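## Task

Remove the foam block from the top drawer of the narrow cabinet with three drawers and set it on the desk. When finished, every drawer in the room must be fully closed, each cabinet must still be roughly where it started, and the robot must not have toppled or be left leaning. Anything that stays in place only because the robot is holding it does not count.

## Robot and tools

ROBOT. A Hello Robot Stretch 4 with a single arm: an omni-wheel base, a lift riding up a mast, an arm that telescopes straight ahead, a wrist with yaw, pitch and roll, and a two-finger gripper. It stands about 1.6 m tall; the base edge lies within 0.23 m of the base origin. Cameras: head_camera (pinhole, 420x560), head_left_camera and head_right_camera (fisheye, 420x672), wrist_camera (pinhole, 616x392). Loose objects may occasionally get a small nudge from outside.

FRAMES. Base frame: origin on the floor below the base centre, x ahead, y to the left, z up. hand_pose is given in it, as a point between the fingertips of the opened gripper; with all wrist joints at zero its axes line up with the base axes. The printed value can be somewhat off. The odometry frame is the base frame where the scene began. base_odometry comes only from wheel rotation, so slipping shows up as travel; heading is in radians, left positive, -3.142 to 3.142.

execute_actions. Arguments: "actions", a list with zero or one action, and "cameras", a list from head_camera, head_left_camera, head_right_camera, wrist_camera, all (omitted, null or ["all"] returns every camera; [] returns none; an unknown name rejects the call). An empty list just reports state and images. An action holds "base", "joints" or both, optionally with "pace" and "contact_limits"; or it holds "end_of_arm" by itself. All its motions begin together and may finish at different moments.
- base: exactly one key, a relative offset measured from the base position in the latest state report. translate_m: metres along x, ahead positive, -2 to 2. strafe_m: metres sideways, left positive, -2 to 2. rotate_rad: radians in place, counter-clockwise seen from above positive, -3.2 to 3.2.
- joints: a dictionary keyed by joint name; each value is an absolute target, not a step. lift_m 0 to 1.2 (m); arm_m 0 to 0.55 (m of extension); wrist_yaw_rad -1.134 to 4.276 (0 ahead, positive to the left, 3.14 stowed back; past 3.4 the arm may obstruct); wrist_pitch_rad -1.117 to 4.259 (0 level, 1.57 pointing down); wrist_roll_rad -1.117 to 4.259 (0 keeps the fingers level with each other, positive turns clockwise as seen from behind); gripper_m -0.038 to 0.141 (m gap between empty fingertips; negative means they squeeze each other). Counted as reached within ±0.004 for lift, arm and gripper, ±0.02 for yaw and roll, ±0.05 for pitch. A joint target outside its range is clipped and the result notes it; any other bad value or unknown key rejects the call with no motion.
- pace: "slow", "default" (when omitted), "fast", "max". Base top speeds 0.1, 0.3, 0.4, 0.6 m/s and 1, 2, 3, 4 rad/s in that order; with the lift above 0.2 at the start of a base move they are lowered further, to 0.3 m/s and 1 rad/s at 1.2.
- contact_limits: {"arm_m": x}, x from 0 (gentlest) to 0.75 (firmest), 0.5 if omitted; how much force the arm motion may apply before halting.
- end_of_arm: "enable_torque" repowers wrist or gripper motors that shut themselves off; they then hold their current position.
A joint or base left out of an action may keep driving toward its previous target without being reported. Example: {"base": {"translate_m": 0.3}, "joints": {"gripper_m": 0.05}, "pace": "fast"}. To unfold the wrist at scene start, send lift_m 0.4 together with wrist_yaw_rad 0.

wait: "seconds" 0 to 10; nothing new is commanded, then it reports like an empty execute_actions.
zoom_image: "camera" and "region" [x0, y0, x1, y1] in pixels from the top-left of that camera's latest full image, at most 504 by 504.
finished_scene: "scene", the number of the current scene. Irreversible; it says whether the goal was met, which must still hold. Answering with no tool call ends all remaining work.

RESULTS. base_status and joint_status tell how each motion ended: "done" (for the base, the wheels turned the full amount even if slipping), "off_target" (stopped short, maybe still pushing), "contact_stop_at_<key>" (blocked; that part goes slack, a slack lift may sag under load and a slack base may drift), "limit_stop_at_<name>", "time_out", "torque_fault". After a stop the old target is dropped. "limit_stop_at_tilt": lean above 6 degrees; lift, arm and wheels go slack and ignore commands until upright. "limit_stop_at_own_body": a joint would hit the robot; it can still move away; likely with pitch below -0.2 and roll below -0.4 or above 4. on_its_own lists uncommanded events; "held at" is the target being held, not the position. If a result reports a stop, later calls in the same reply are skipped. lidar_m: 12 distances in metres from the base origin, 30-degree sectors, first straight ahead, then counter-clockwise (4th left, 7th behind, 10th right); "-" is nothing seen or closer than 0.25 m; it sees from about 0.15 m up to robot height, and misses clear objects, thin legs and much behind. wrist_depth_mm: 7x7 grid from top left, median depth 100 to 2000 mm, "-" unknown. turned_by_wheels vs turned_by_imu: a gap over about 0.1 rad means a hit or slip, and heading error is roughly their difference. base_tilt in degrees, forward and right positive, with a fixed bias up to about 1.5. motor_effort: percent of maximum, positive toward higher joint values, peak in brackets; wheel_0, wheel_1, wheel_2 positive turns the base right; a load in a level gripper shifts wrist_pitch_rad effort away from 0.

GRIPPING. Command gripper_m below the object's width; deeper values squeeze harder and pull the object toward the wrist by up to a third of the shortfall. Position and "done" do not prove a grasp; at commands of 0 or more a firm grip shows as a clear gripper effort change. If fingertips jam on a surface, raise the lift.

AVOID. Driving or turning with over 1 kg held and arm_m above 0.2, especially at fast paces; strong pushes or pulls with the gripper high or contact limit high; forcing the gripper into things or holding over about 2 kg level (torque faults); drops, slips, slams and hard knocks. The robot keeps its last command while you think.

Each tool is called as a command line: name --argument value for each argument, lists and objects as JSON in quotes; but a table of rows of numbers goes row by row, as --pt "numbers of a row", without its own name.

## Session

I'll start by looking at the current state.

execute_actions --actions '[]'

Scene clock: 0.00 s.
base_odometry: x=+0.000 y=+0.000 heading=+0.000 (m, m, rad; odometry frame)
turned_by_wheels: +0.000 (rad since the last result)
turned_by_imu: +0.000 (rad since the last result)
base_tilt: forward=+0.3 right=+0.1 (deg)
lidar_m: 1.77 1.41 1.22 1.64 1.99 2.07 2.19 1.53 1.55 2.06 1.98 2.11
base_status: not commanded
joint_positions: lift_m=+0.267 arm_m=+0.001 wrist_yaw_rad=+3.051 wrist_pitch_rad=+0.010 wrist_roll_rad=+0.011 gripper_m=+0.057
joint_status: not commanded
motor_effort: lift_m=+20 arm_m=-1 wrist_yaw_rad=+2 wrist_pitch_rad=-7 wrist_roll_rad=+0 gripper_m=-1 wheel_0=+0 wheel_1=-1 wheel_2=+0 (%)
hand_pose: x=-0.1075 y=+0.1132 z=+0.4419 quat_wxyz=(+0.045, -0.005, +0.006, +0.999) (m; base frame)
wrist_depth_mm: - 143 - - - - 1863 / - 130 - - - - 1808 / - 128 184 - - - 1863 / 116 141 237 - - - 1863 / 1708 - - - - - 1808 / 1756 1756 212 1983 1661 1983 1756 / 1160 1160 1138 156 1098 1205 1308
pictures: head_camera, head_left_camera, head_right_camera, wrist_camera
Images, in order (width x height): head_camera 420x560, head_left_camera 420x672, head_right_camera 420x672, wrist_camera 616x392.

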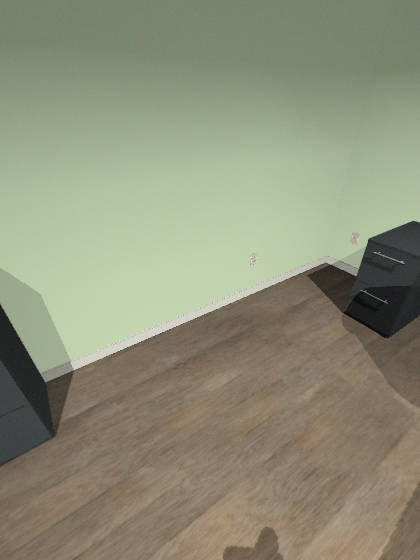

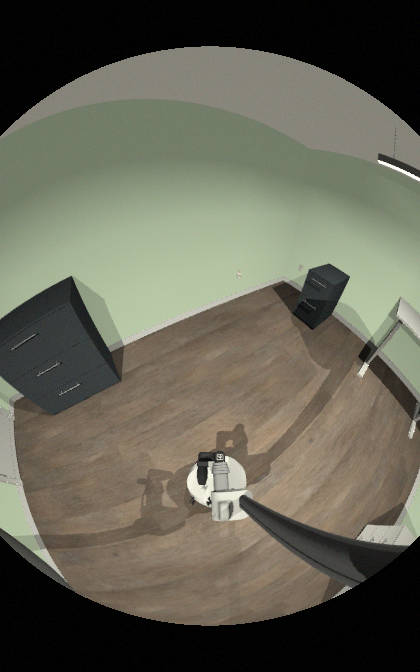

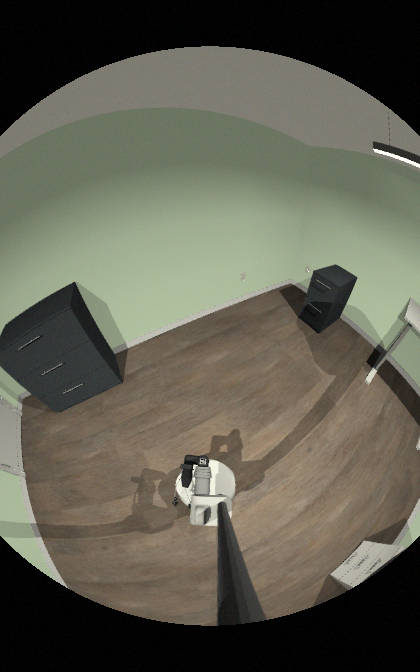

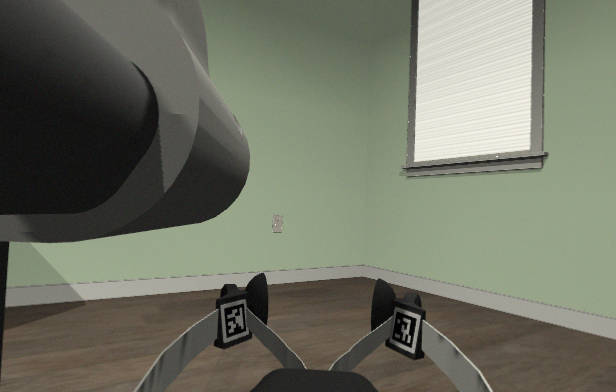

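zoom_image --camera "head_right_camera" --region '[300, 500, 420, 620]'

zoom_image --camera "head_right_camera" --region '[0, 260, 160, 500]'

Region (300, 500, 420, 620) of head_right_camera's 420x672 image, scaled by 4.200, with more detail than that image has.

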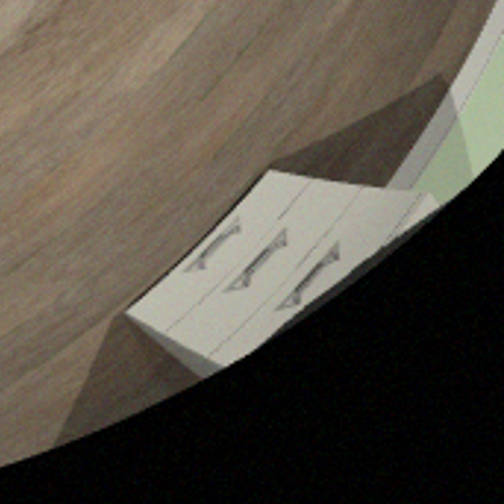

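Region (0, 260, 160, 500) of head_right_camera's 420x672 image, scaled by 2.100, with more detail than that image has.

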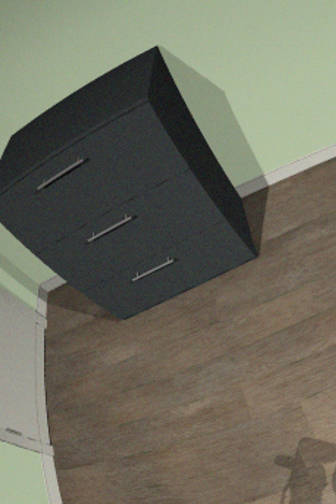

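execute_actions --actions '[{"base": {"rotate_rad": -2.36}, "joints": {"lift_m": 0.45, "wrist_yaw_rad": 0, "gripper_m": 0.1}, "pace": "fast"}]'

Scene clock: 7.67 s.
base_odometry: x=+0.000 y=+0.000 heading=-2.360 (m, m, rad; odometry frame)
turned_by_wheels: -2.360 (rad since the last result)
turned_by_imu: -2.318 (rad since the last result)
base_tilt: forward=+0.3 right=+0.1 (deg)
lidar_m: 1.48 2.30 1.93 2.10 2.00 1.68 1.24 1.36 2.03 2.03 2.28 2.03
base_status: done
joint_positions: lift_m=+0.450 arm_m=+0.001 wrist_yaw_rad=+0.000 wrist_pitch_rad=+0.010 wrist_roll_rad=+0.011 gripper_m=+0.100
joint_status: all done
motor_effort: lift_m=+21(24) arm_m=-1(1) wrist_yaw_rad=+0(5) wrist_pitch_rad=-6(6) wrist_roll_rad=+0(0) gripper_m=-1(0) wheel_0=+0(10) wheel_1=+0(9) wheel_2=+0(8) (%)
hand_pose: x=+0.4604 y=-0.0873 z=+0.6251 quat_wxyz=(+1.000, +0.005, +0.005, +0.000) (m; base frame)
wrist_depth_mm: - - - 1983 1808 1708 1661 / - - - 1983 1808 1661 1618 / - - - 1921 1808 1708 1618 / - - - 1921 1808 1708 1576 / - - 1983 1464 1756 1618 1618 / - - 211 1366 1756 1708 1618 / 1537 1499 1397 150 1464 1576 1576
pictures: head_camera, head_left_camera, head_right_camera, wrist_camera
Images, in order (width x height): head_camera 420x560, head_left_camera 420x672, head_right_camera 420x672, wrist_camera 616x392.

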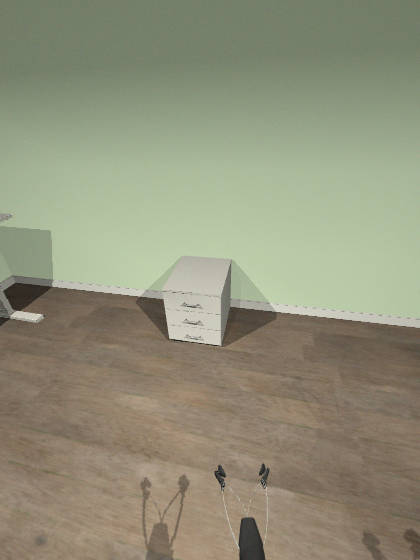

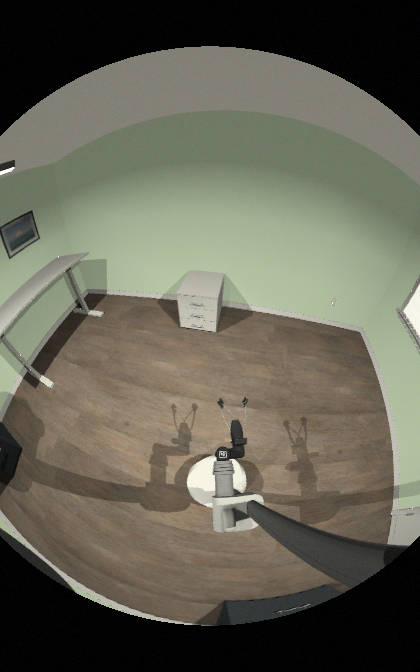

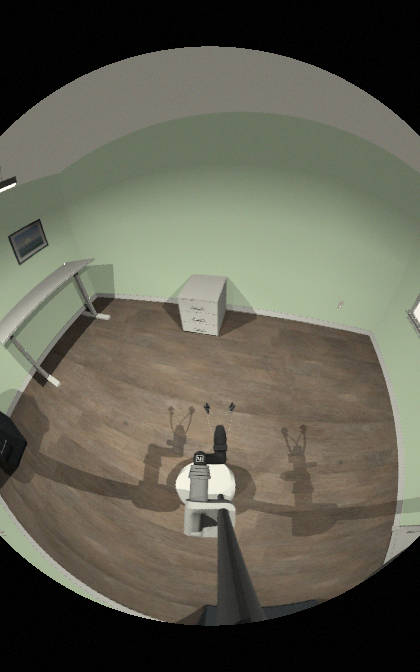

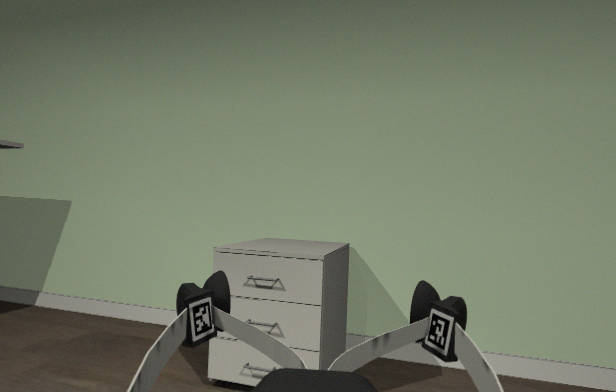

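zoom_image --camera "wrist_camera" --region '[190, 220, 370, 392]'

zoom_image --camera "head_camera" --region '[130, 240, 290, 360]'

Region (190, 220, 370, 392) of wrist_camera's 616x392 image, scaled by 2.800; it fills the top 482 rows of this view, and the rest is white.

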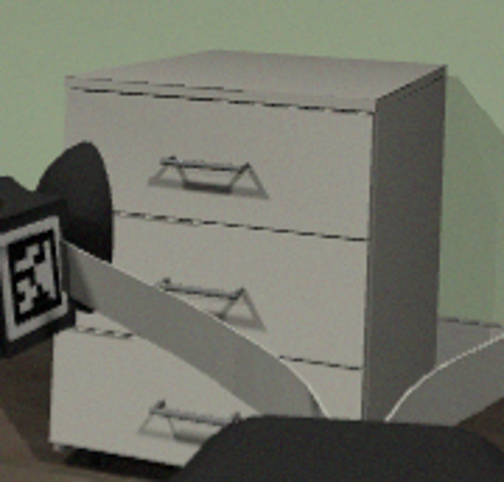

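Region (130, 240, 290, 360) of head_camera's 420x560 image, scaled by 3.150, with more detail than that image has; it fills the top 378 rows of this view, and the rest is white.

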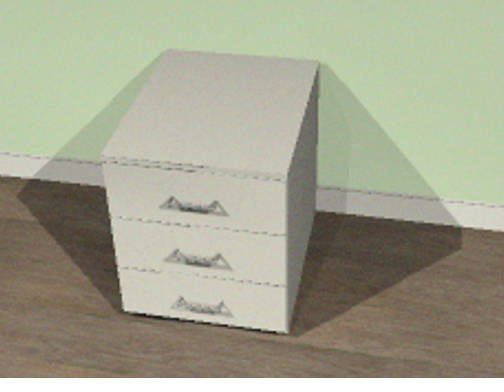

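execute_actions --actions '[{"base": {"rotate_rad": -0.29}, "joints": {"lift_m": 0.3}, "pace": "fast"}]' --cameras '["head_camera", "wrist_camera"]'

execute_actions --actions '[{"base": {"strafe_m": 0.6}, "pace": "max"}]' --cameras '["head_camera", "wrist_camera"]'

Scene clock: 21.67 s.
base_odometry: x=+0.000 y=+0.000 heading=-2.650 (m, m, rad; odometry frame)
turned_by_wheels: -0.290 (rad since the last result)
turned_by_imu: -0.285 (rad since the last result)
base_tilt: forward=+0.3 right=+0.1 (deg)
lidar_m: 1.50 1.48 2.04 1.95 2.10 1.78 1.67 1.24 1.60 1.99 2.05 2.13
base_status: done
joint_positions: lift_m=+0.300 arm_m=+0.001 wrist_yaw_rad=+0.000 wrist_pitch_rad=+0.010 wrist_roll_rad=+0.011 gripper_m=+0.100
joint_status: all done
motor_effort: lift_m=+17(19) arm_m=-1(1) wrist_yaw_rad=+0(1) wrist_pitch_rad=-6(6) wrist_roll_rad=+0(0) gripper_m=+1(2) wheel_0=+1(6) wheel_1=+1(6) wheel_2=+1(6) (%)
hand_pose: x=+0.4603 y=-0.0874 z=+0.4754 quat_wxyz=(+1.000, +0.005, +0.005, +0.000) (m; base frame)
wrist_depth_mm: 1921 1921 1808 1863 1863 1921 1863 / 1808 1921 1921 1863 1921 1863 1921 / 1863 1863 1808 1808 1921 1808 1808 / 1863 1863 1808 1808 1808 1921 1921 / 1808 1281 1708 1808 1863 1863 1863 / 1576 1281 213 1863 1756 1808 1921 / 1205 1160 1229 150 1160 1255 1366
pictures: head_camera, wrist_camera
Images, in order (width x height): head_camera 420x560, wrist_camera 616x392.

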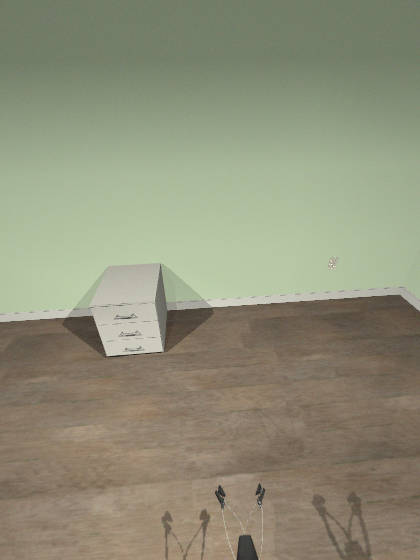

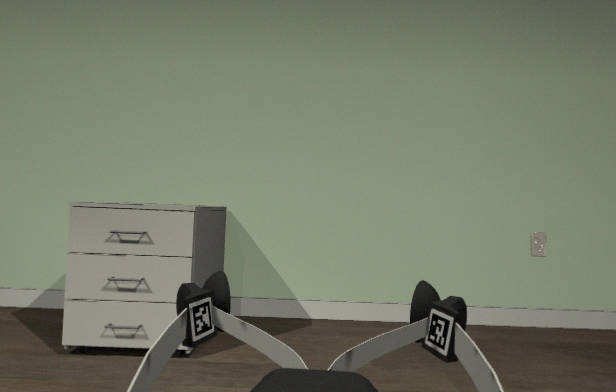

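Scene clock: 24.13 s.
base_odometry: x=+0.283 y=-0.529 heading=-2.650 (m, m, rad; odometry frame)
turned_by_wheels: +0.000 (rad since the last result)
turned_by_imu: +0.000 (rad since the last result)
base_tilt: forward=+0.4 right=+0.0 (deg)
lidar_m: 1.43 2.01 1.40 1.34 1.54 1.85 1.72 1.55 1.69 2.61 2.65 2.08
base_status: done
joint_positions: lift_m=+0.300 arm_m=+0.001 wrist_yaw_rad=+0.000 wrist_pitch_rad=+0.010 wrist_roll_rad=+0.011 gripper_m=+0.100
joint_status: not commanded
motor_effort: lift_m=+19(19) arm_m=-1(1) wrist_yaw_rad=+1(2) wrist_pitch_rad=-6(7) wrist_roll_rad=+0(0) gripper_m=+0(3) wheel_0=+0(14) wheel_1=+1(14) wheel_2=+1(4) (%)
hand_pose: x=+0.4603 y=-0.0874 z=+0.4753 quat_wxyz=(+1.000, +0.005, +0.005, +0.000) (m; base frame)
wrist_depth_mm: 1808 1756 1921 1808 1808 1863 1808 / 1808 1808 1921 1808 1808 1863 1863 / 1808 1808 1863 1808 1863 1808 1808 / 1808 1808 1863 1863 1808 1808 1808 / 1808 1756 1808 1229 1808 1756 1808 / 1756 1756 211 1229 1661 1808 1808 / 1205 1160 1182 150 1160 1229 1366
pictures: head_camera, wrist_camera
Images, in order (width x height): head_camera 420x560, wrist_camera 616x392.

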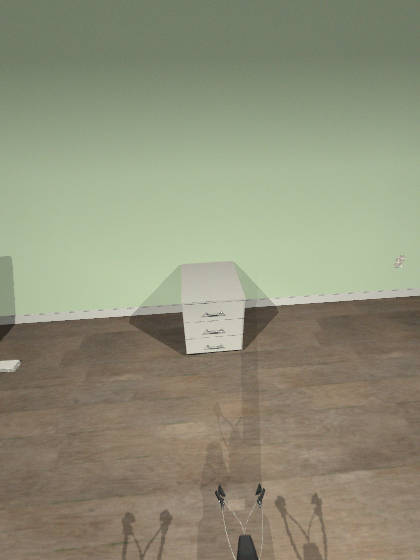

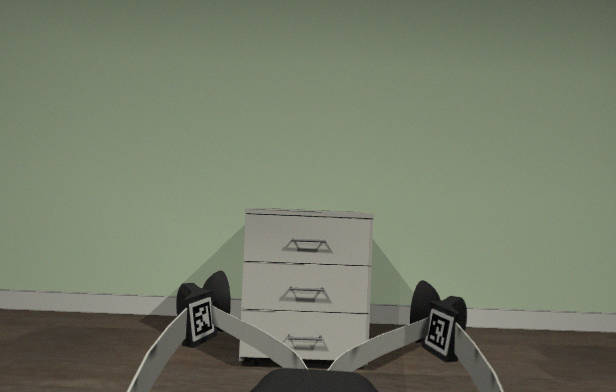

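zoom_image --camera "head_camera" --region '[120, 250, 320, 370]'

zoom_image --camera "head_camera" --region '[180, 470, 300, 560]'

Region (120, 250, 320, 370) of head_camera's 420x560 image, scaled by 2.520, with more detail than that image has; it fills the top 302 rows of this view, and the rest is white.

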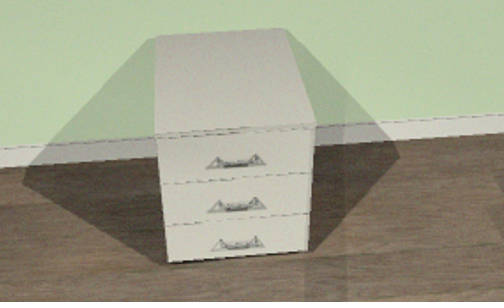

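Region (180, 470, 300, 560) of head_camera's 420x560 image, scaled by 4.200, with more detail than that image has; it fills the top 378 rows of this view, and the rest is white.

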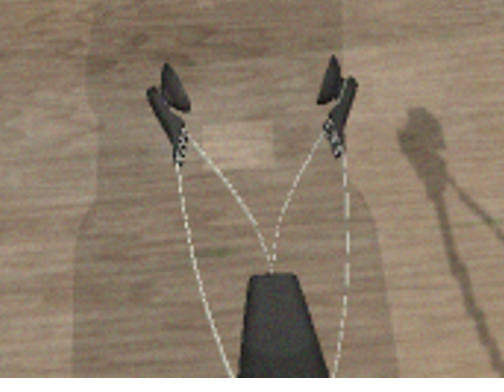

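execute_actions --actions '[{"base": {"rotate_rad": 0.065}, "pace": "fast"}]' --cameras '[]'

execute_actions --actions '[{"base": {"translate_m": 0.6}, "joints": {"lift_m": 0.23, "wrist_roll_rad": 1.57, "wrist_pitch_rad": 0, "gripper_m": 0.08}, "pace": "max"}]' --cameras '["head_camera", "wrist_camera"]'

Scene clock: 49.53 s.
base_odometry: x=+0.283 y=-0.529 heading=-2.585 (m, m, rad; odometry frame)
turned_by_wheels: +0.065 (rad since the last result)
turned_by_imu: +0.064 (rad since the last result)
base_tilt: forward=+0.3 right=+0.0 (deg)
lidar_m: 1.41 1.91 1.38 1.34 1.55 1.76 1.69 1.56 1.75 2.63 2.70 2.03
base_status: done
joint_positions: lift_m=+0.300 arm_m=+0.001 wrist_yaw_rad=+0.000 wrist_pitch_rad=+0.010 wrist_roll_rad=+0.011 gripper_m=+0.100
joint_status: not commanded
motor_effort: lift_m=+19(19) arm_m=-1(1) wrist_yaw_rad=+0(2) wrist_pitch_rad=-6(7) wrist_roll_rad=+0(0) gripper_m=-3(0) wheel_0=-1(4) wheel_1=+1(5) wheel_2=+0(3) (%)
hand_pose: x=+0.4603 y=-0.0874 z=+0.4753 quat_wxyz=(+1.000, +0.005, +0.005, +0.000) (m; base frame)
wrist_depth_mm: 1921 1921 1808 1921 1808 1756 1808 / 1921 1921 1863 1863 1756 1808 1808 / 1921 1863 1921 1808 1863 1808 1756 / 1921 1921 1808 1808 1863 1756 1756 / 1921 1863 1808 1205 1255 1808 1708 / 1808 1921 211 1229 1205 1756 1756 / 1205 1160 1229 150 1160 1255 1366
pictures: none
No camera images: the call's "cameras" was empty. Leave "cameras" out to get every camera's image.

Scene clock: 52.13 s.
base_odometry: x=-0.226 y=-0.846 heading=-2.585 (m, m, rad; odometry frame)
turned_by_wheels: +0.000 (rad since the last result)
turned_by_imu: -0.001 (rad since the last result)
base_tilt: forward=+0.3 right=+0.1 (deg)
lidar_m: 0.83 1.42 1.36 1.29 1.40 2.01 2.30 2.09 2.75 2.59 2.00 0.88
base_status: done
joint_positions: lift_m=+0.230 arm_m=+0.001 wrist_yaw_rad=+0.000 wrist_pitch_rad=+0.003 wrist_roll_rad=+1.570 gripper_m=+0.080
joint_status: all done
motor_effort: lift_m=+18(19) arm_m=-1(1) wrist_yaw_rad=+1(1) wrist_pitch_rad=-7(8) wrist_roll_rad=+1(8) gripper_m=-3(2) wheel_0=-2(7) wheel_1=-1(8) wheel_2=-1(12) (%)
hand_pose: x=+0.4604 y=-0.0874 z=+0.4075 quat_wxyz=(+0.707, +0.707, +0.001, -0.001) (m; base frame)
wrist_depth_mm: 1229 1229 1255 1205 1205 1025 661 / 1229 1229 1229 1205 1160 931 640 / 1229 1255 1205 627 627 621 621 / 1229 1229 1205 621 621 615 621 / 1205 1229 1205 627 627 621 615 / 1229 1205 212 627 621 621 621 / 1229 1229 1182 389 1138 609 603
pictures: head_camera, wrist_camera
Images, in order (width x height): head_camera 420x560, wrist_camera 616x392.

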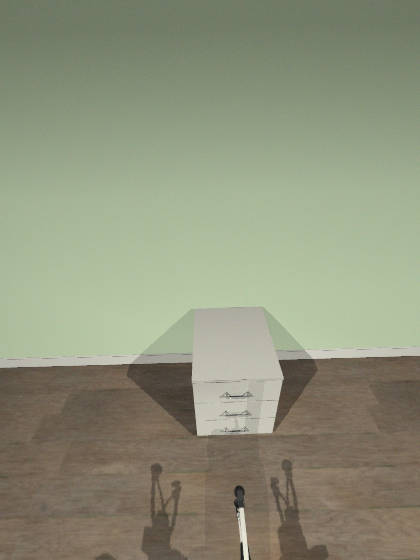

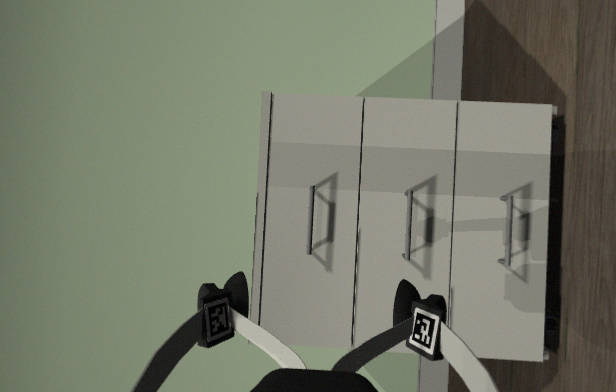

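execute_actions --actions '[{"base": {"strafe_m": -0.025}, "joints": {"lift_m": 0.238, "arm_m": 0.28, "gripper_m": 0.07}, "pace": "max"}]' --cameras '["head_camera", "wrist_camera"]'

Scene clock: 64.83 s.
base_odometry: x=-0.239 y=-0.825 heading=-2.585 (m, m, rad; odometry frame)
turned_by_wheels: +0.000 (rad since the last result)
turned_by_imu: -0.001 (rad since the last result)
base_tilt: forward=+0.3 right=+0.1 (deg)
lidar_m: 0.84 1.44 1.36 1.32 1.41 1.96 2.33 2.08 2.71 2.57 1.99 0.87
base_status: done
joint_positions: lift_m=+0.238 arm_m=+0.279 wrist_yaw_rad=+0.000 wrist_pitch_rad=+0.002 wrist_roll_rad=+1.570 gripper_m=+0.070
joint_status: all done
motor_effort: lift_m=+22(23) arm_m=+6(7) wrist_yaw_rad=+0(3) wrist_pitch_rad=-6(6) wrist_roll_rad=+1(1) gripper_m=-3(1) wheel_0=+0(10) wheel_1=-1(8) wheel_2=+0(5) (%)
hand_pose: x=+0.7383 y=-0.0874 z=+0.4154 quat_wxyz=(+0.707, +0.707, +0.001, -0.001) (m; base frame)
wrist_depth_mm: 960 946 931 917 904 891 647 / 931 946 357 353 349 349 345 / 946 931 355 353 349 345 343 / 946 946 355 353 347 343 342 / 931 946 353 351 345 343 342 / 931 931 211 347 347 343 340 / 931 917 349 345 343 340 340
pictures: head_camera, wrist_camera
Images, in order (width x height): head_camera 420x560, wrist_camera 616x392.

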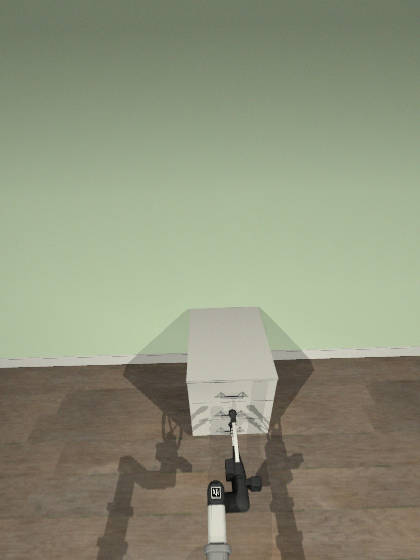

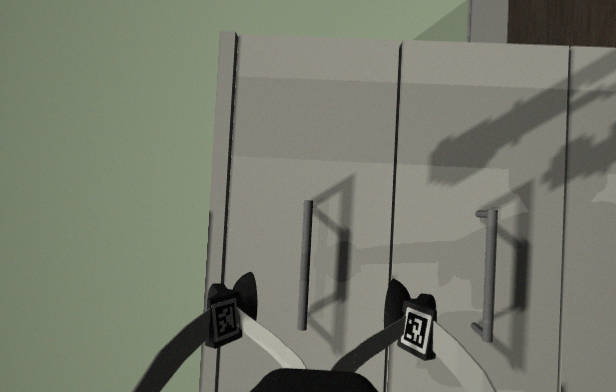

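execute_actions --actions '[{"joints": {"lift_m": 0.252, "arm_m": 0.36, "gripper_m": 0.06}, "contact_limits": {"arm_m": 0.2}, "pace": "fast"}]' --cameras '["head_camera", "wrist_camera"]'

Scene clock: 73.37 s.
base_odometry: x=-0.239 y=-0.825 heading=-2.585 (m, m, rad; odometry frame)
turned_by_wheels: +0.000 (rad since the last result)
turned_by_imu: +0.000 (rad since the last result)
base_tilt: forward=+0.4 right=+0.1 (deg)
lidar_m: 0.83 1.44 1.38 1.33 1.39 2.00 2.31 2.08 2.69 2.57 2.02 0.87
base_status: not commanded
joint_positions: lift_m=+0.252 arm_m=+0.359 wrist_yaw_rad=+0.000 wrist_pitch_rad=+0.002 wrist_roll_rad=+1.570 gripper_m=+0.060
joint_status: all done
motor_effort: lift_m=+22(24) arm_m=+6(6) wrist_yaw_rad=+1(1) wrist_pitch_rad=-5(6) wrist_roll_rad=+1(0) gripper_m=-4(4) wheel_0=+0(0) wheel_1=-1(1) wheel_2=+0(0) (%)
contact_limits: arm_m 0.2
hand_pose: x=+0.8183 y=-0.0874 z=+0.4294 quat_wxyz=(+0.707, +0.707, +0.001, -0.001) (m; base frame)
wrist_depth_mm: 878 854 276 273 273 268 267 / 854 842 277 273 271 268 267 / 866 842 276 271 270 265 266 / 866 842 272 268 268 267 265 / 854 842 272 271 267 264 264 / 854 854 210 268 216 263 262 / 831 842 271 199 264 262 262
pictures: head_camera, wrist_camera
Images, in order (width x height): head_camera 420x560, wrist_camera 616x392.

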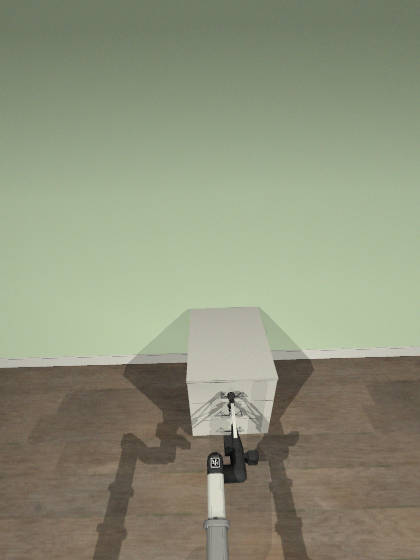

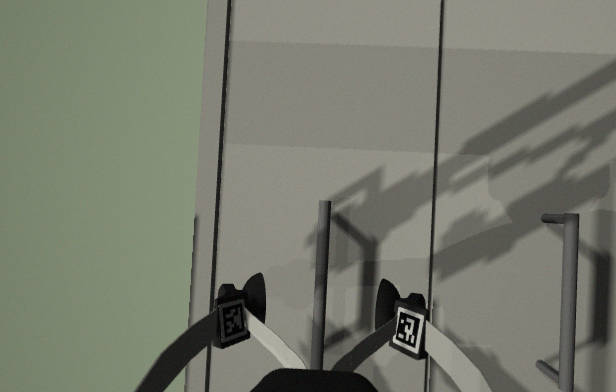

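zoom_image --camera "head_camera" --region '[190, 370, 280, 440]'

zoom_image --camera "wrist_camera" --region '[200, 180, 450, 392]'

Region (190, 370, 280, 440) of head_camera's 420x560 image, scaled by 5.600, with more detail than that image has.

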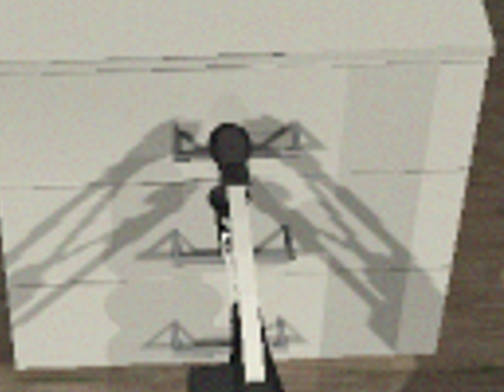

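Region (200, 180, 450, 392) of wrist_camera's 616x392 image, scaled by 2.016; it fills the top 427 rows of this view, and the rest is white.

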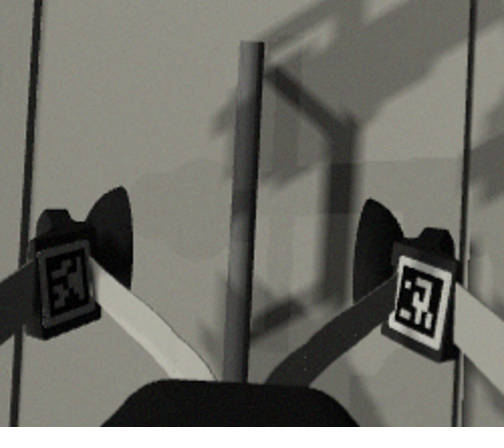

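execute_actions --actions '[{"joints": {"arm_m": 0.373, "gripper_m": -0.03}, "contact_limits": {"arm_m": 0.2}}]' --cameras '["head_camera", "wrist_camera"]'

Scene clock: 86.20 s.
base_odometry: x=-0.239 y=-0.825 heading=-2.585 (m, m, rad; odometry frame)
turned_by_wheels: +0.000 (rad since the last result)
turned_by_imu: -0.001 (rad since the last result)
base_tilt: forward=+0.4 right=+0.1 (deg)
lidar_m: 0.81 1.45 1.34 1.31 1.40 2.00 2.30 2.09 2.71 2.57 1.99 0.87
base_status: not commanded
joint_positions: lift_m=+0.252 arm_m=+0.372 wrist_yaw_rad=+0.001 wrist_pitch_rad=+0.002 wrist_roll_rad=+1.570 gripper_m=-0.030
joint_status: all done
motor_effort: lift_m=+21(22) arm_m=+5(5) wrist_yaw_rad=+0(2) wrist_pitch_rad=-6(6) wrist_roll_rad=+1(1) gripper_m=-16(14) wheel_0=+0(0) wheel_1=-1(1) wheel_2=+0(0) (%)
contact_limits: arm_m 0.2
hand_pose: x=+0.8316 y=-0.0872 z=+0.4294 quat_wxyz=(+0.707, +0.707, +0.001, -0.001) (m; base frame)
wrist_depth_mm: 854 842 263 256 253 256 254 / 866 842 257 254 253 255 253 / 854 831 257 254 252 254 252 / 854 831 255 253 250 253 250 / 842 842 255 251 249 252 250 / 854 831 253 203 248 251 250 / 842 820 252 220 178 248 249
pictures: head_camera, wrist_camera
Images, in order (width x height): head_camera 420x560, wrist_camera 616x392.

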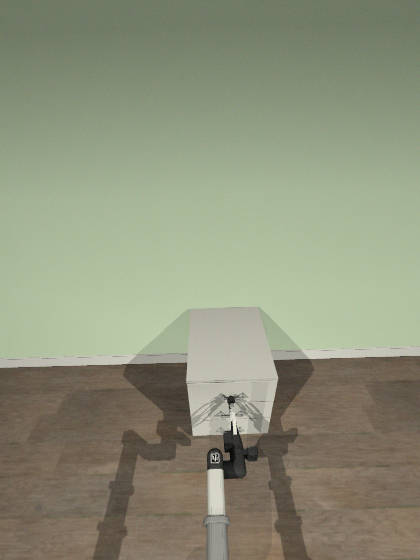

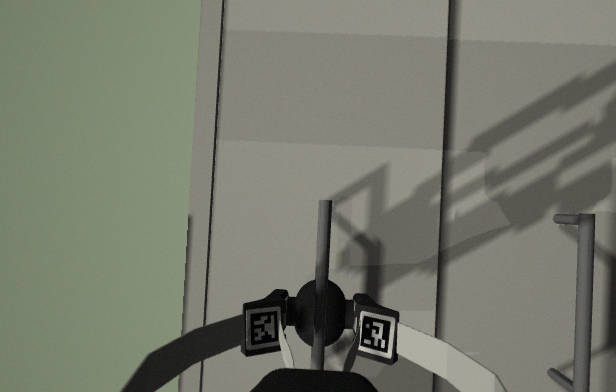

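execute_actions --actions '[{"joints": {"arm_m": 0.1}, "contact_limits": {"arm_m": 0.3}}]' --cameras '["head_camera", "wrist_camera"]'

Scene clock: 91.50 s.
base_odometry: x=-0.239 y=-0.825 heading=-2.585 (m, m, rad; odometry frame)
turned_by_wheels: +0.000 (rad since the last result)
turned_by_imu: -0.001 (rad since the last result)
base_tilt: forward=+0.3 right=+0.1 (deg)
lidar_m: 0.56 1.46 1.39 1.32 1.42 1.98 2.31 2.06 2.72 2.54 2.00 0.60
base_status: not commanded
joint_positions: lift_m=+0.252 arm_m=+0.101 wrist_yaw_rad=-0.003 wrist_pitch_rad=+0.003 wrist_roll_rad=+1.570 gripper_m=-0.030
joint_status: all done
motor_effort: lift_m=+22(22) arm_m=-6(9) wrist_yaw_rad=+11(11) wrist_pitch_rad=-7(7) wrist_roll_rad=+0(1) gripper_m=-14(16) wheel_0=+0(0) wheel_1=-1(2) wheel_2=+0(2) (%)
contact_limits: arm_m 0.3
hand_pose: x=+0.5602 y=-0.0884 z=+0.4292 quat_wxyz=(+0.707, +0.707, +0.000, -0.002) (m; base frame)
wrist_depth_mm: 1138 1138 1138 256 254 991 691 / 1118 1118 1118 255 252 960 661 / 1098 1098 256 255 252 525 517 / 1118 1138 254 253 250 525 517 / 1118 1118 253 251 248 517 517 / 1098 1098 253 200 247 517 508 / 1138 1098 249 216 176 512 508
pictures: head_camera, wrist_camera
Images, in order (width x height): head_camera 420x560, wrist_camera 616x392.

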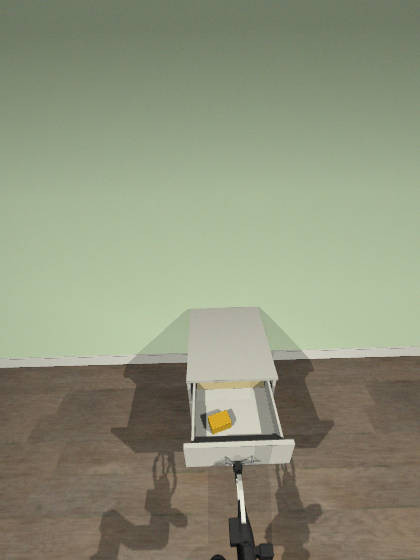

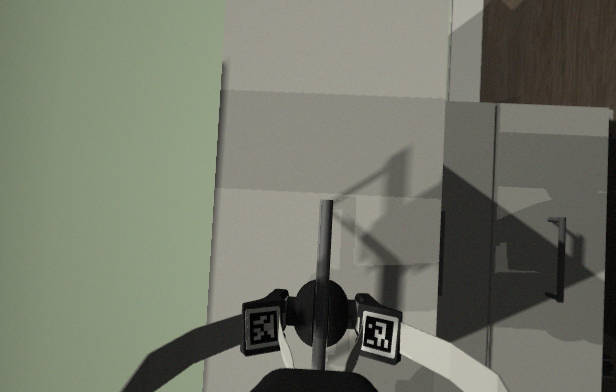

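The drawer opened and the cabinet stayed put. Let me look at the block.

zoom_image --camera "head_camera" --region '[170, 365, 310, 485]'

Region (170, 365, 310, 485) of head_camera's 420x560 image, scaled by 3.600, with more detail than that image has; it fills the top 432 rows of this view, and the rest is white.

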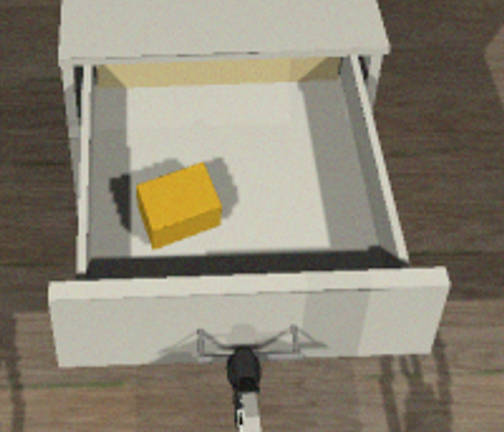

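execute_actions --actions '[{"joints": {"gripper_m": 0.05}, "pace": "max"}]' --cameras '["wrist_camera"]'

execute_actions --actions '[{"base": {"strafe_m": 0.062}, "joints": {"arm_m": 0.04, "gripper_m": 0.09}, "pace": "max"}]' --cameras '["head_camera", "wrist_camera"]'

Scene clock: 131.63 s.
base_odometry: x=-0.239 y=-0.825 heading=-2.585 (m, m, rad; odometry frame)
turned_by_wheels: +0.000 (rad since the last result)
turned_by_imu: +0.000 (rad since the last result)
base_tilt: forward=+0.3 right=+0.1 (deg)
lidar_m: 0.55 1.43 1.40 1.33 1.39 1.98 2.29 2.06 2.71 2.59 1.99 0.61
base_status: not commanded
joint_positions: lift_m=+0.252 arm_m=+0.101 wrist_yaw_rad=+0.000 wrist_pitch_rad=+0.003 wrist_roll_rad=+1.570 gripper_m=+0.050
joint_status: all done
motor_effort: lift_m=+22(22) arm_m=-6(6) wrist_yaw_rad=+2(9) wrist_pitch_rad=-7(7) wrist_roll_rad=+0(1) gripper_m=-4(12) wheel_0=+0(0) wheel_1=-1(1) wheel_2=+0(0) (%)
hand_pose: x=+0.5604 y=-0.0875 z=+0.4293 quat_wxyz=(+0.707, +0.707, +0.001, -0.001) (m; base frame)
wrist_depth_mm: 1160 1118 1098 264 260 1060 691 / 1118 1138 1118 262 259 976 668 / 1138 1118 1078 262 258 521 521 / 1160 1098 263 259 256 530 517 / 1138 1118 260 258 256 517 512 / 1118 1118 217 257 213 517 512 / 1118 1118 257 224 253 512 508
pictures: wrist_camera
Images, in order (width x height): wrist_camera 616x392.

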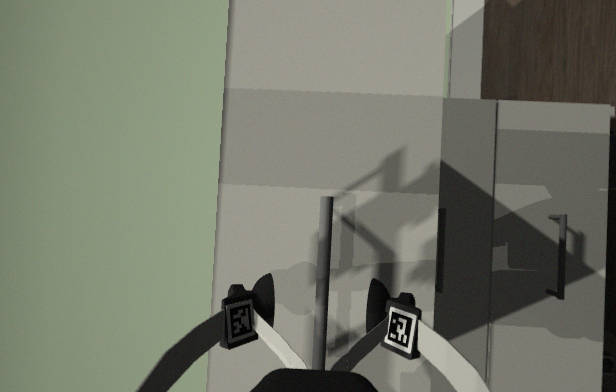

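Scene clock: 132.87 s.
base_odometry: x=-0.207 y=-0.878 heading=-2.585 (m, m, rad; odometry frame)
turned_by_wheels: +0.000 (rad since the last result)
turned_by_imu: +0.000 (rad since the last result)
base_tilt: forward=+0.3 right=+0.1 (deg)
lidar_m: 0.56 1.44 1.33 1.27 1.34 1.94 2.30 2.11 2.63 2.63 2.03 0.59
base_status: done
joint_positions: lift_m=+0.252 arm_m=+0.041 wrist_yaw_rad=+0.000 wrist_pitch_rad=+0.003 wrist_roll_rad=+1.570 gripper_m=+0.090
joint_status: all done
motor_effort: lift_m=+22(22) arm_m=-6(7) wrist_yaw_rad=+0(2) wrist_pitch_rad=-7(6) wrist_roll_rad=+1(0) gripper_m=-1(3) wheel_0=+1(11) wheel_1=+0(11) wheel_2=+0(1) (%)
hand_pose: x=+0.5005 y=-0.0874 z=+0.4293 quat_wxyz=(+0.707, +0.707, +0.001, -0.001) (m; base frame)
wrist_depth_mm: 1205 1160 1182 322 320 1060 691 / 1182 1182 1205 322 319 585 597 / 1229 1205 1160 320 317 580 574 / 1182 1182 1182 320 317 574 580 / 1182 1182 1138 317 317 580 574 / 1160 1182 204 317 314 569 574 / 1182 1182 732 235 312 778 634
pictures: head_camera, wrist_camera
Images, in order (width x height): head_camera 420x560, wrist_camera 616x392.

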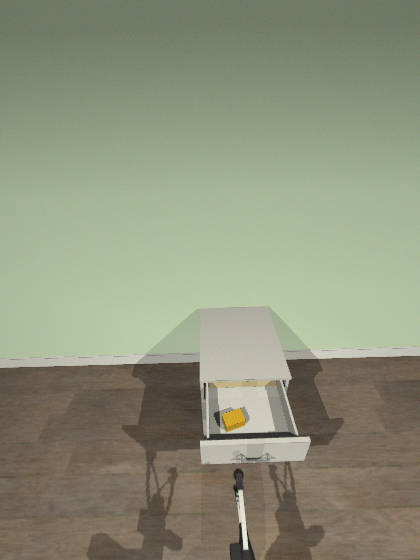

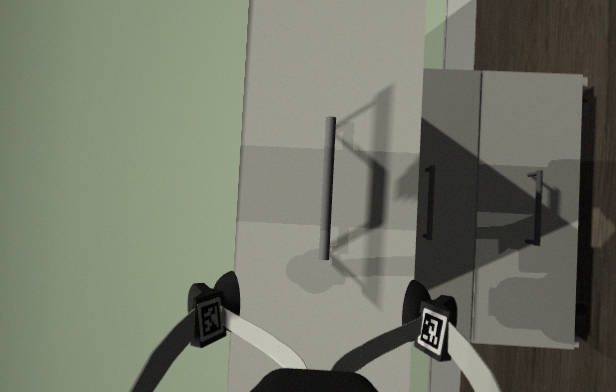

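execute_actions --actions '[{"joints": {"lift_m": 0.65, "wrist_pitch_rad": 1.57, "wrist_roll_rad": 1.265, "gripper_m": 0.11}, "pace": "max"}]' --cameras '["head_camera", "wrist_camera"]'

Scene clock: 137.20 s.
base_odometry: x=-0.207 y=-0.878 heading=-2.585 (m, m, rad; odometry frame)
turned_by_wheels: +0.000 (rad since the last result)
turned_by_imu: -0.001 (rad since the last result)
base_tilt: forward=+0.4 right=+0.1 (deg)
lidar_m: 0.54 1.44 1.31 1.26 1.37 1.92 2.33 2.11 2.62 2.64 2.01 0.57
base_status: not commanded
joint_positions: lift_m=+0.650 arm_m=+0.041 wrist_yaw_rad=+0.000 wrist_pitch_rad=+1.570 wrist_roll_rad=+1.265 gripper_m=+0.110
joint_status: all done
motor_effort: lift_m=+21(25) arm_m=-6(6) wrist_yaw_rad=+1(2) wrist_pitch_rad=+1(4) wrist_roll_rad=-1(6) gripper_m=-2(2) wheel_0=+1(1) wheel_1=+0(0) wheel_2=+0(1) (%)
hand_pose: x=+0.2122 y=-0.0874 z=+0.5396 quat_wxyz=(+0.570, +0.418, +0.570, -0.418) (m; base frame)
wrist_depth_mm: 418 798 788 778 778 759 759 / 809 798 778 788 768 759 750 / 798 788 778 768 759 750 741 / 788 788 768 778 759 750 750 / 798 778 768 759 539 544 741 / 778 778 212 580 535 530 530 / 788 759 759 148 539 525 525
pictures: head_camera, wrist_camera
Images, in order (width x height): head_camera 420x560, wrist_camera 616x392.

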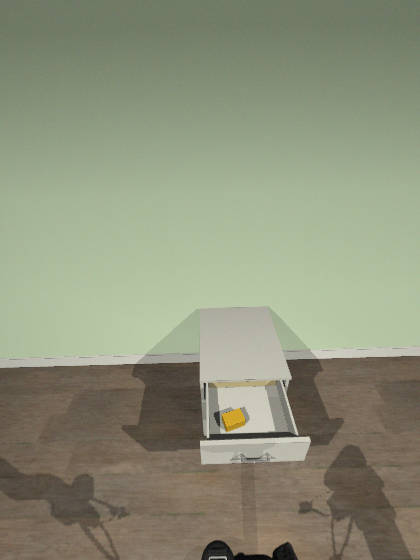

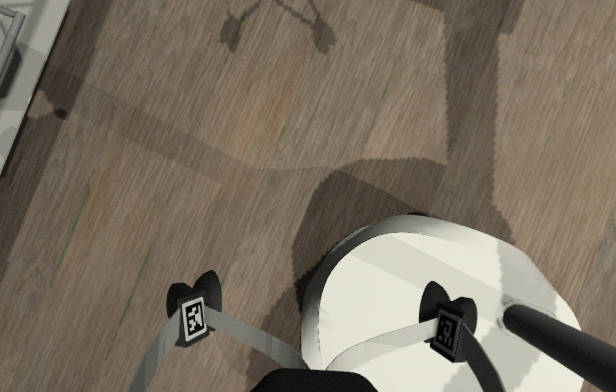

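execute_actions --actions '[{"base": {"translate_m": 0.17}, "joints": {"lift_m": 0.69, "arm_m": 0.40}, "pace": "max"}]' --cameras '["head_camera", "wrist_camera"]'

Scene clock: 146.93 s.
base_odometry: x=-0.351 y=-0.967 heading=-2.585 (m, m, rad; odometry frame)
turned_by_wheels: +0.000 (rad since the last result)
turned_by_imu: -0.001 (rad since the last result)
base_tilt: forward=+0.3 right=+0.1 (deg)
lidar_m: 0.40 1.26 1.31 1.28 1.34 1.97 2.49 2.27 2.80 2.64 1.76 0.40
base_status: done
joint_positions: lift_m=+0.690 arm_m=+0.399 wrist_yaw_rad=+0.000 wrist_pitch_rad=+1.570 wrist_roll_rad=+1.265 gripper_m=+0.110
joint_status: all done
motor_effort: lift_m=+20(23) arm_m=+6(7) wrist_yaw_rad=+0(2) wrist_pitch_rad=+2(0) wrist_roll_rad=+0(1) gripper_m=-2(1) wheel_0=-2(7) wheel_1=+0(7) wheel_2=+1(14) (%)
hand_pose: x=+0.5701 y=-0.0874 z=+0.5797 quat_wxyz=(+0.571, +0.418, +0.570, -0.418) (m; base frame)
wrist_depth_mm: 297 294 290 424 377 798 820 / 294 291 287 439 436 394 325 / 293 290 433 433 427 427 314 / 290 289 433 433 424 387 778 / 289 287 436 384 421 338 768 / 290 285 211 424 424 290 634 / 286 283 370 148 375 290 564
pictures: head_camera, wrist_camera
Images, in order (width x height): head_camera 420x560, wrist_camera 616x392.

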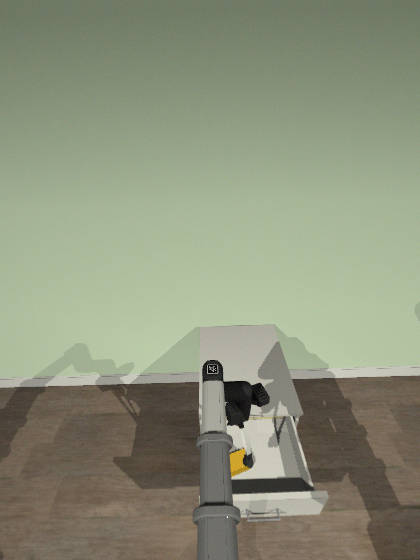

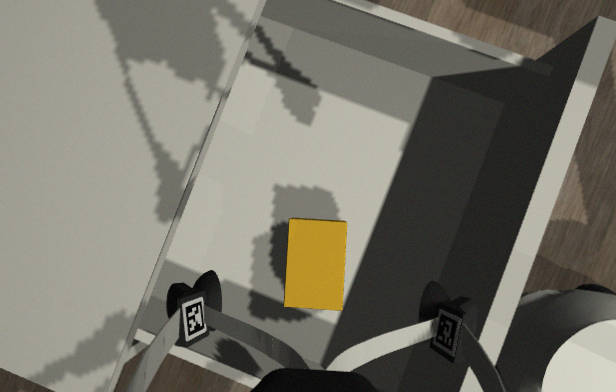

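execute_actions --actions '[{"joints": {"lift_m": 0.522, "arm_m": 0.407, "gripper_m": 0.09}, "pace": "max"}]' --cameras '["head_camera", "wrist_camera"]'

Scene clock: 159.70 s.
base_odometry: x=-0.351 y=-0.967 heading=-2.585 (m, m, rad; odometry frame)
turned_by_wheels: +0.000 (rad since the last result)
turned_by_imu: +0.000 (rad since the last result)
base_tilt: forward=+0.3 right=+0.0 (deg)
lidar_m: 0.38 1.27 1.34 1.26 1.35 1.97 2.50 2.24 2.80 2.65 1.75 0.42
base_status: not commanded
joint_positions: lift_m=+0.522 arm_m=+0.406 wrist_yaw_rad=+0.000 wrist_pitch_rad=+1.570 wrist_roll_rad=+1.265 gripper_m=+0.090
joint_status: all done
motor_effort: lift_m=+19(21) arm_m=+6(8) wrist_yaw_rad=+1(1) wrist_pitch_rad=+0(1) wrist_roll_rad=+0(0) gripper_m=-1(1) wheel_0=-2(2) wheel_1=+0(0) wheel_2=+1(1) (%)
hand_pose: x=+0.5771 y=-0.0874 z=+0.4118 quat_wxyz=(+0.571, +0.418, +0.570, -0.418) (m; base frame)
wrist_depth_mm: 119 251 270 267 264 262 259 / 119 270 268 266 263 259 258 / 127 267 266 264 259 258 256 / 230 267 265 262 259 257 255 / 249 265 263 216 257 256 253 / 265 264 202 213 212 253 234 / 251 263 262 155 254 247 215
pictures: head_camera, wrist_camera
Images, in order (width x height): head_camera 420x560, wrist_camera 616x392.

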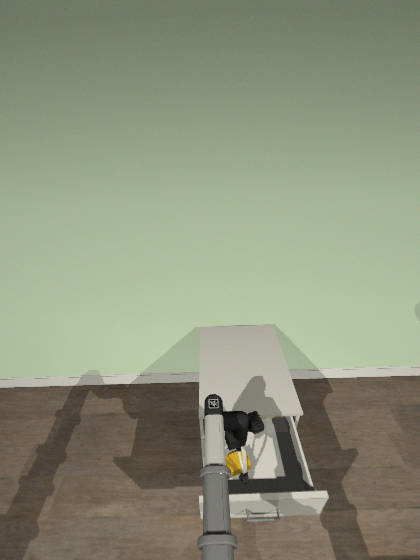

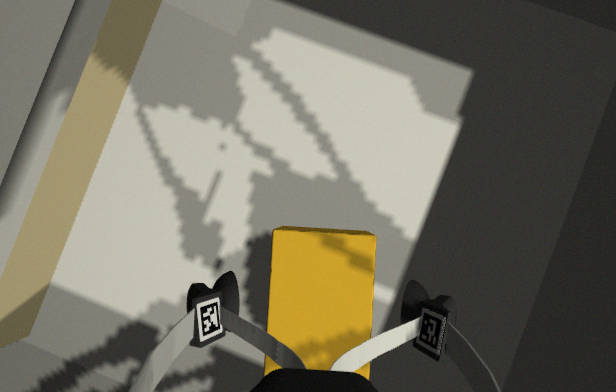

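execute_actions --actions '[{"joints": {"lift_m": 0.516, "gripper_m": 0.02}, "pace": "fast"}]' --cameras '["wrist_camera"]'

Scene clock: 165.27 s.
base_odometry: x=-0.351 y=-0.967 heading=-2.585 (m, m, rad; odometry frame)
turned_by_wheels: +0.000 (rad since the last result)
turned_by_imu: -0.001 (rad since the last result)
base_tilt: forward=+0.3 right=+0.1 (deg)
lidar_m: 0.42 1.22 1.33 1.26 1.38 1.96 2.49 2.29 2.76 2.64 1.72 0.40
base_status: not commanded
joint_positions: lift_m=+0.516 arm_m=+0.406 wrist_yaw_rad=+0.000 wrist_pitch_rad=+1.570 wrist_roll_rad=+1.265 gripper_m=+0.020
joint_status: all done
motor_effort: lift_m=+17(17) arm_m=+6(6) wrist_yaw_rad=+2(1) wrist_pitch_rad=+1(1) wrist_roll_rad=+0(0) gripper_m=-14(14) wheel_0=-2(2) wheel_1=+0(0) wheel_2=+1(1) (%)
hand_pose: x=+0.5771 y=-0.0874 z=+0.4059 quat_wxyz=(+0.571, +0.418, +0.570, -0.418) (m; base frame)
wrist_depth_mm: 113 252 262 262 258 255 254 / 119 263 260 258 256 254 252 / 215 263 260 258 254 252 249 / 231 262 259 255 253 250 248 / 250 259 257 198 252 248 248 / 259 257 199 197 196 249 232 / 251 254 253 196 195 167 215
pictures: wrist_camera
Images, in order (width x height): wrist_camera 616x392.

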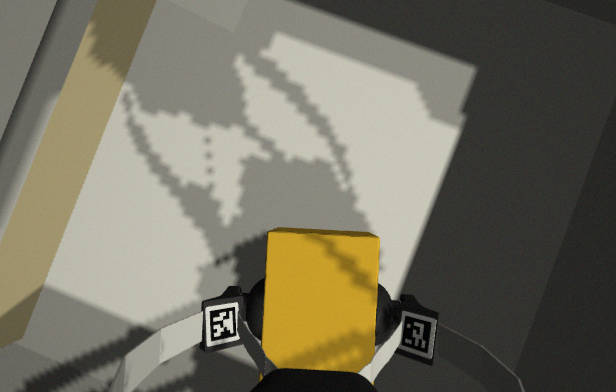

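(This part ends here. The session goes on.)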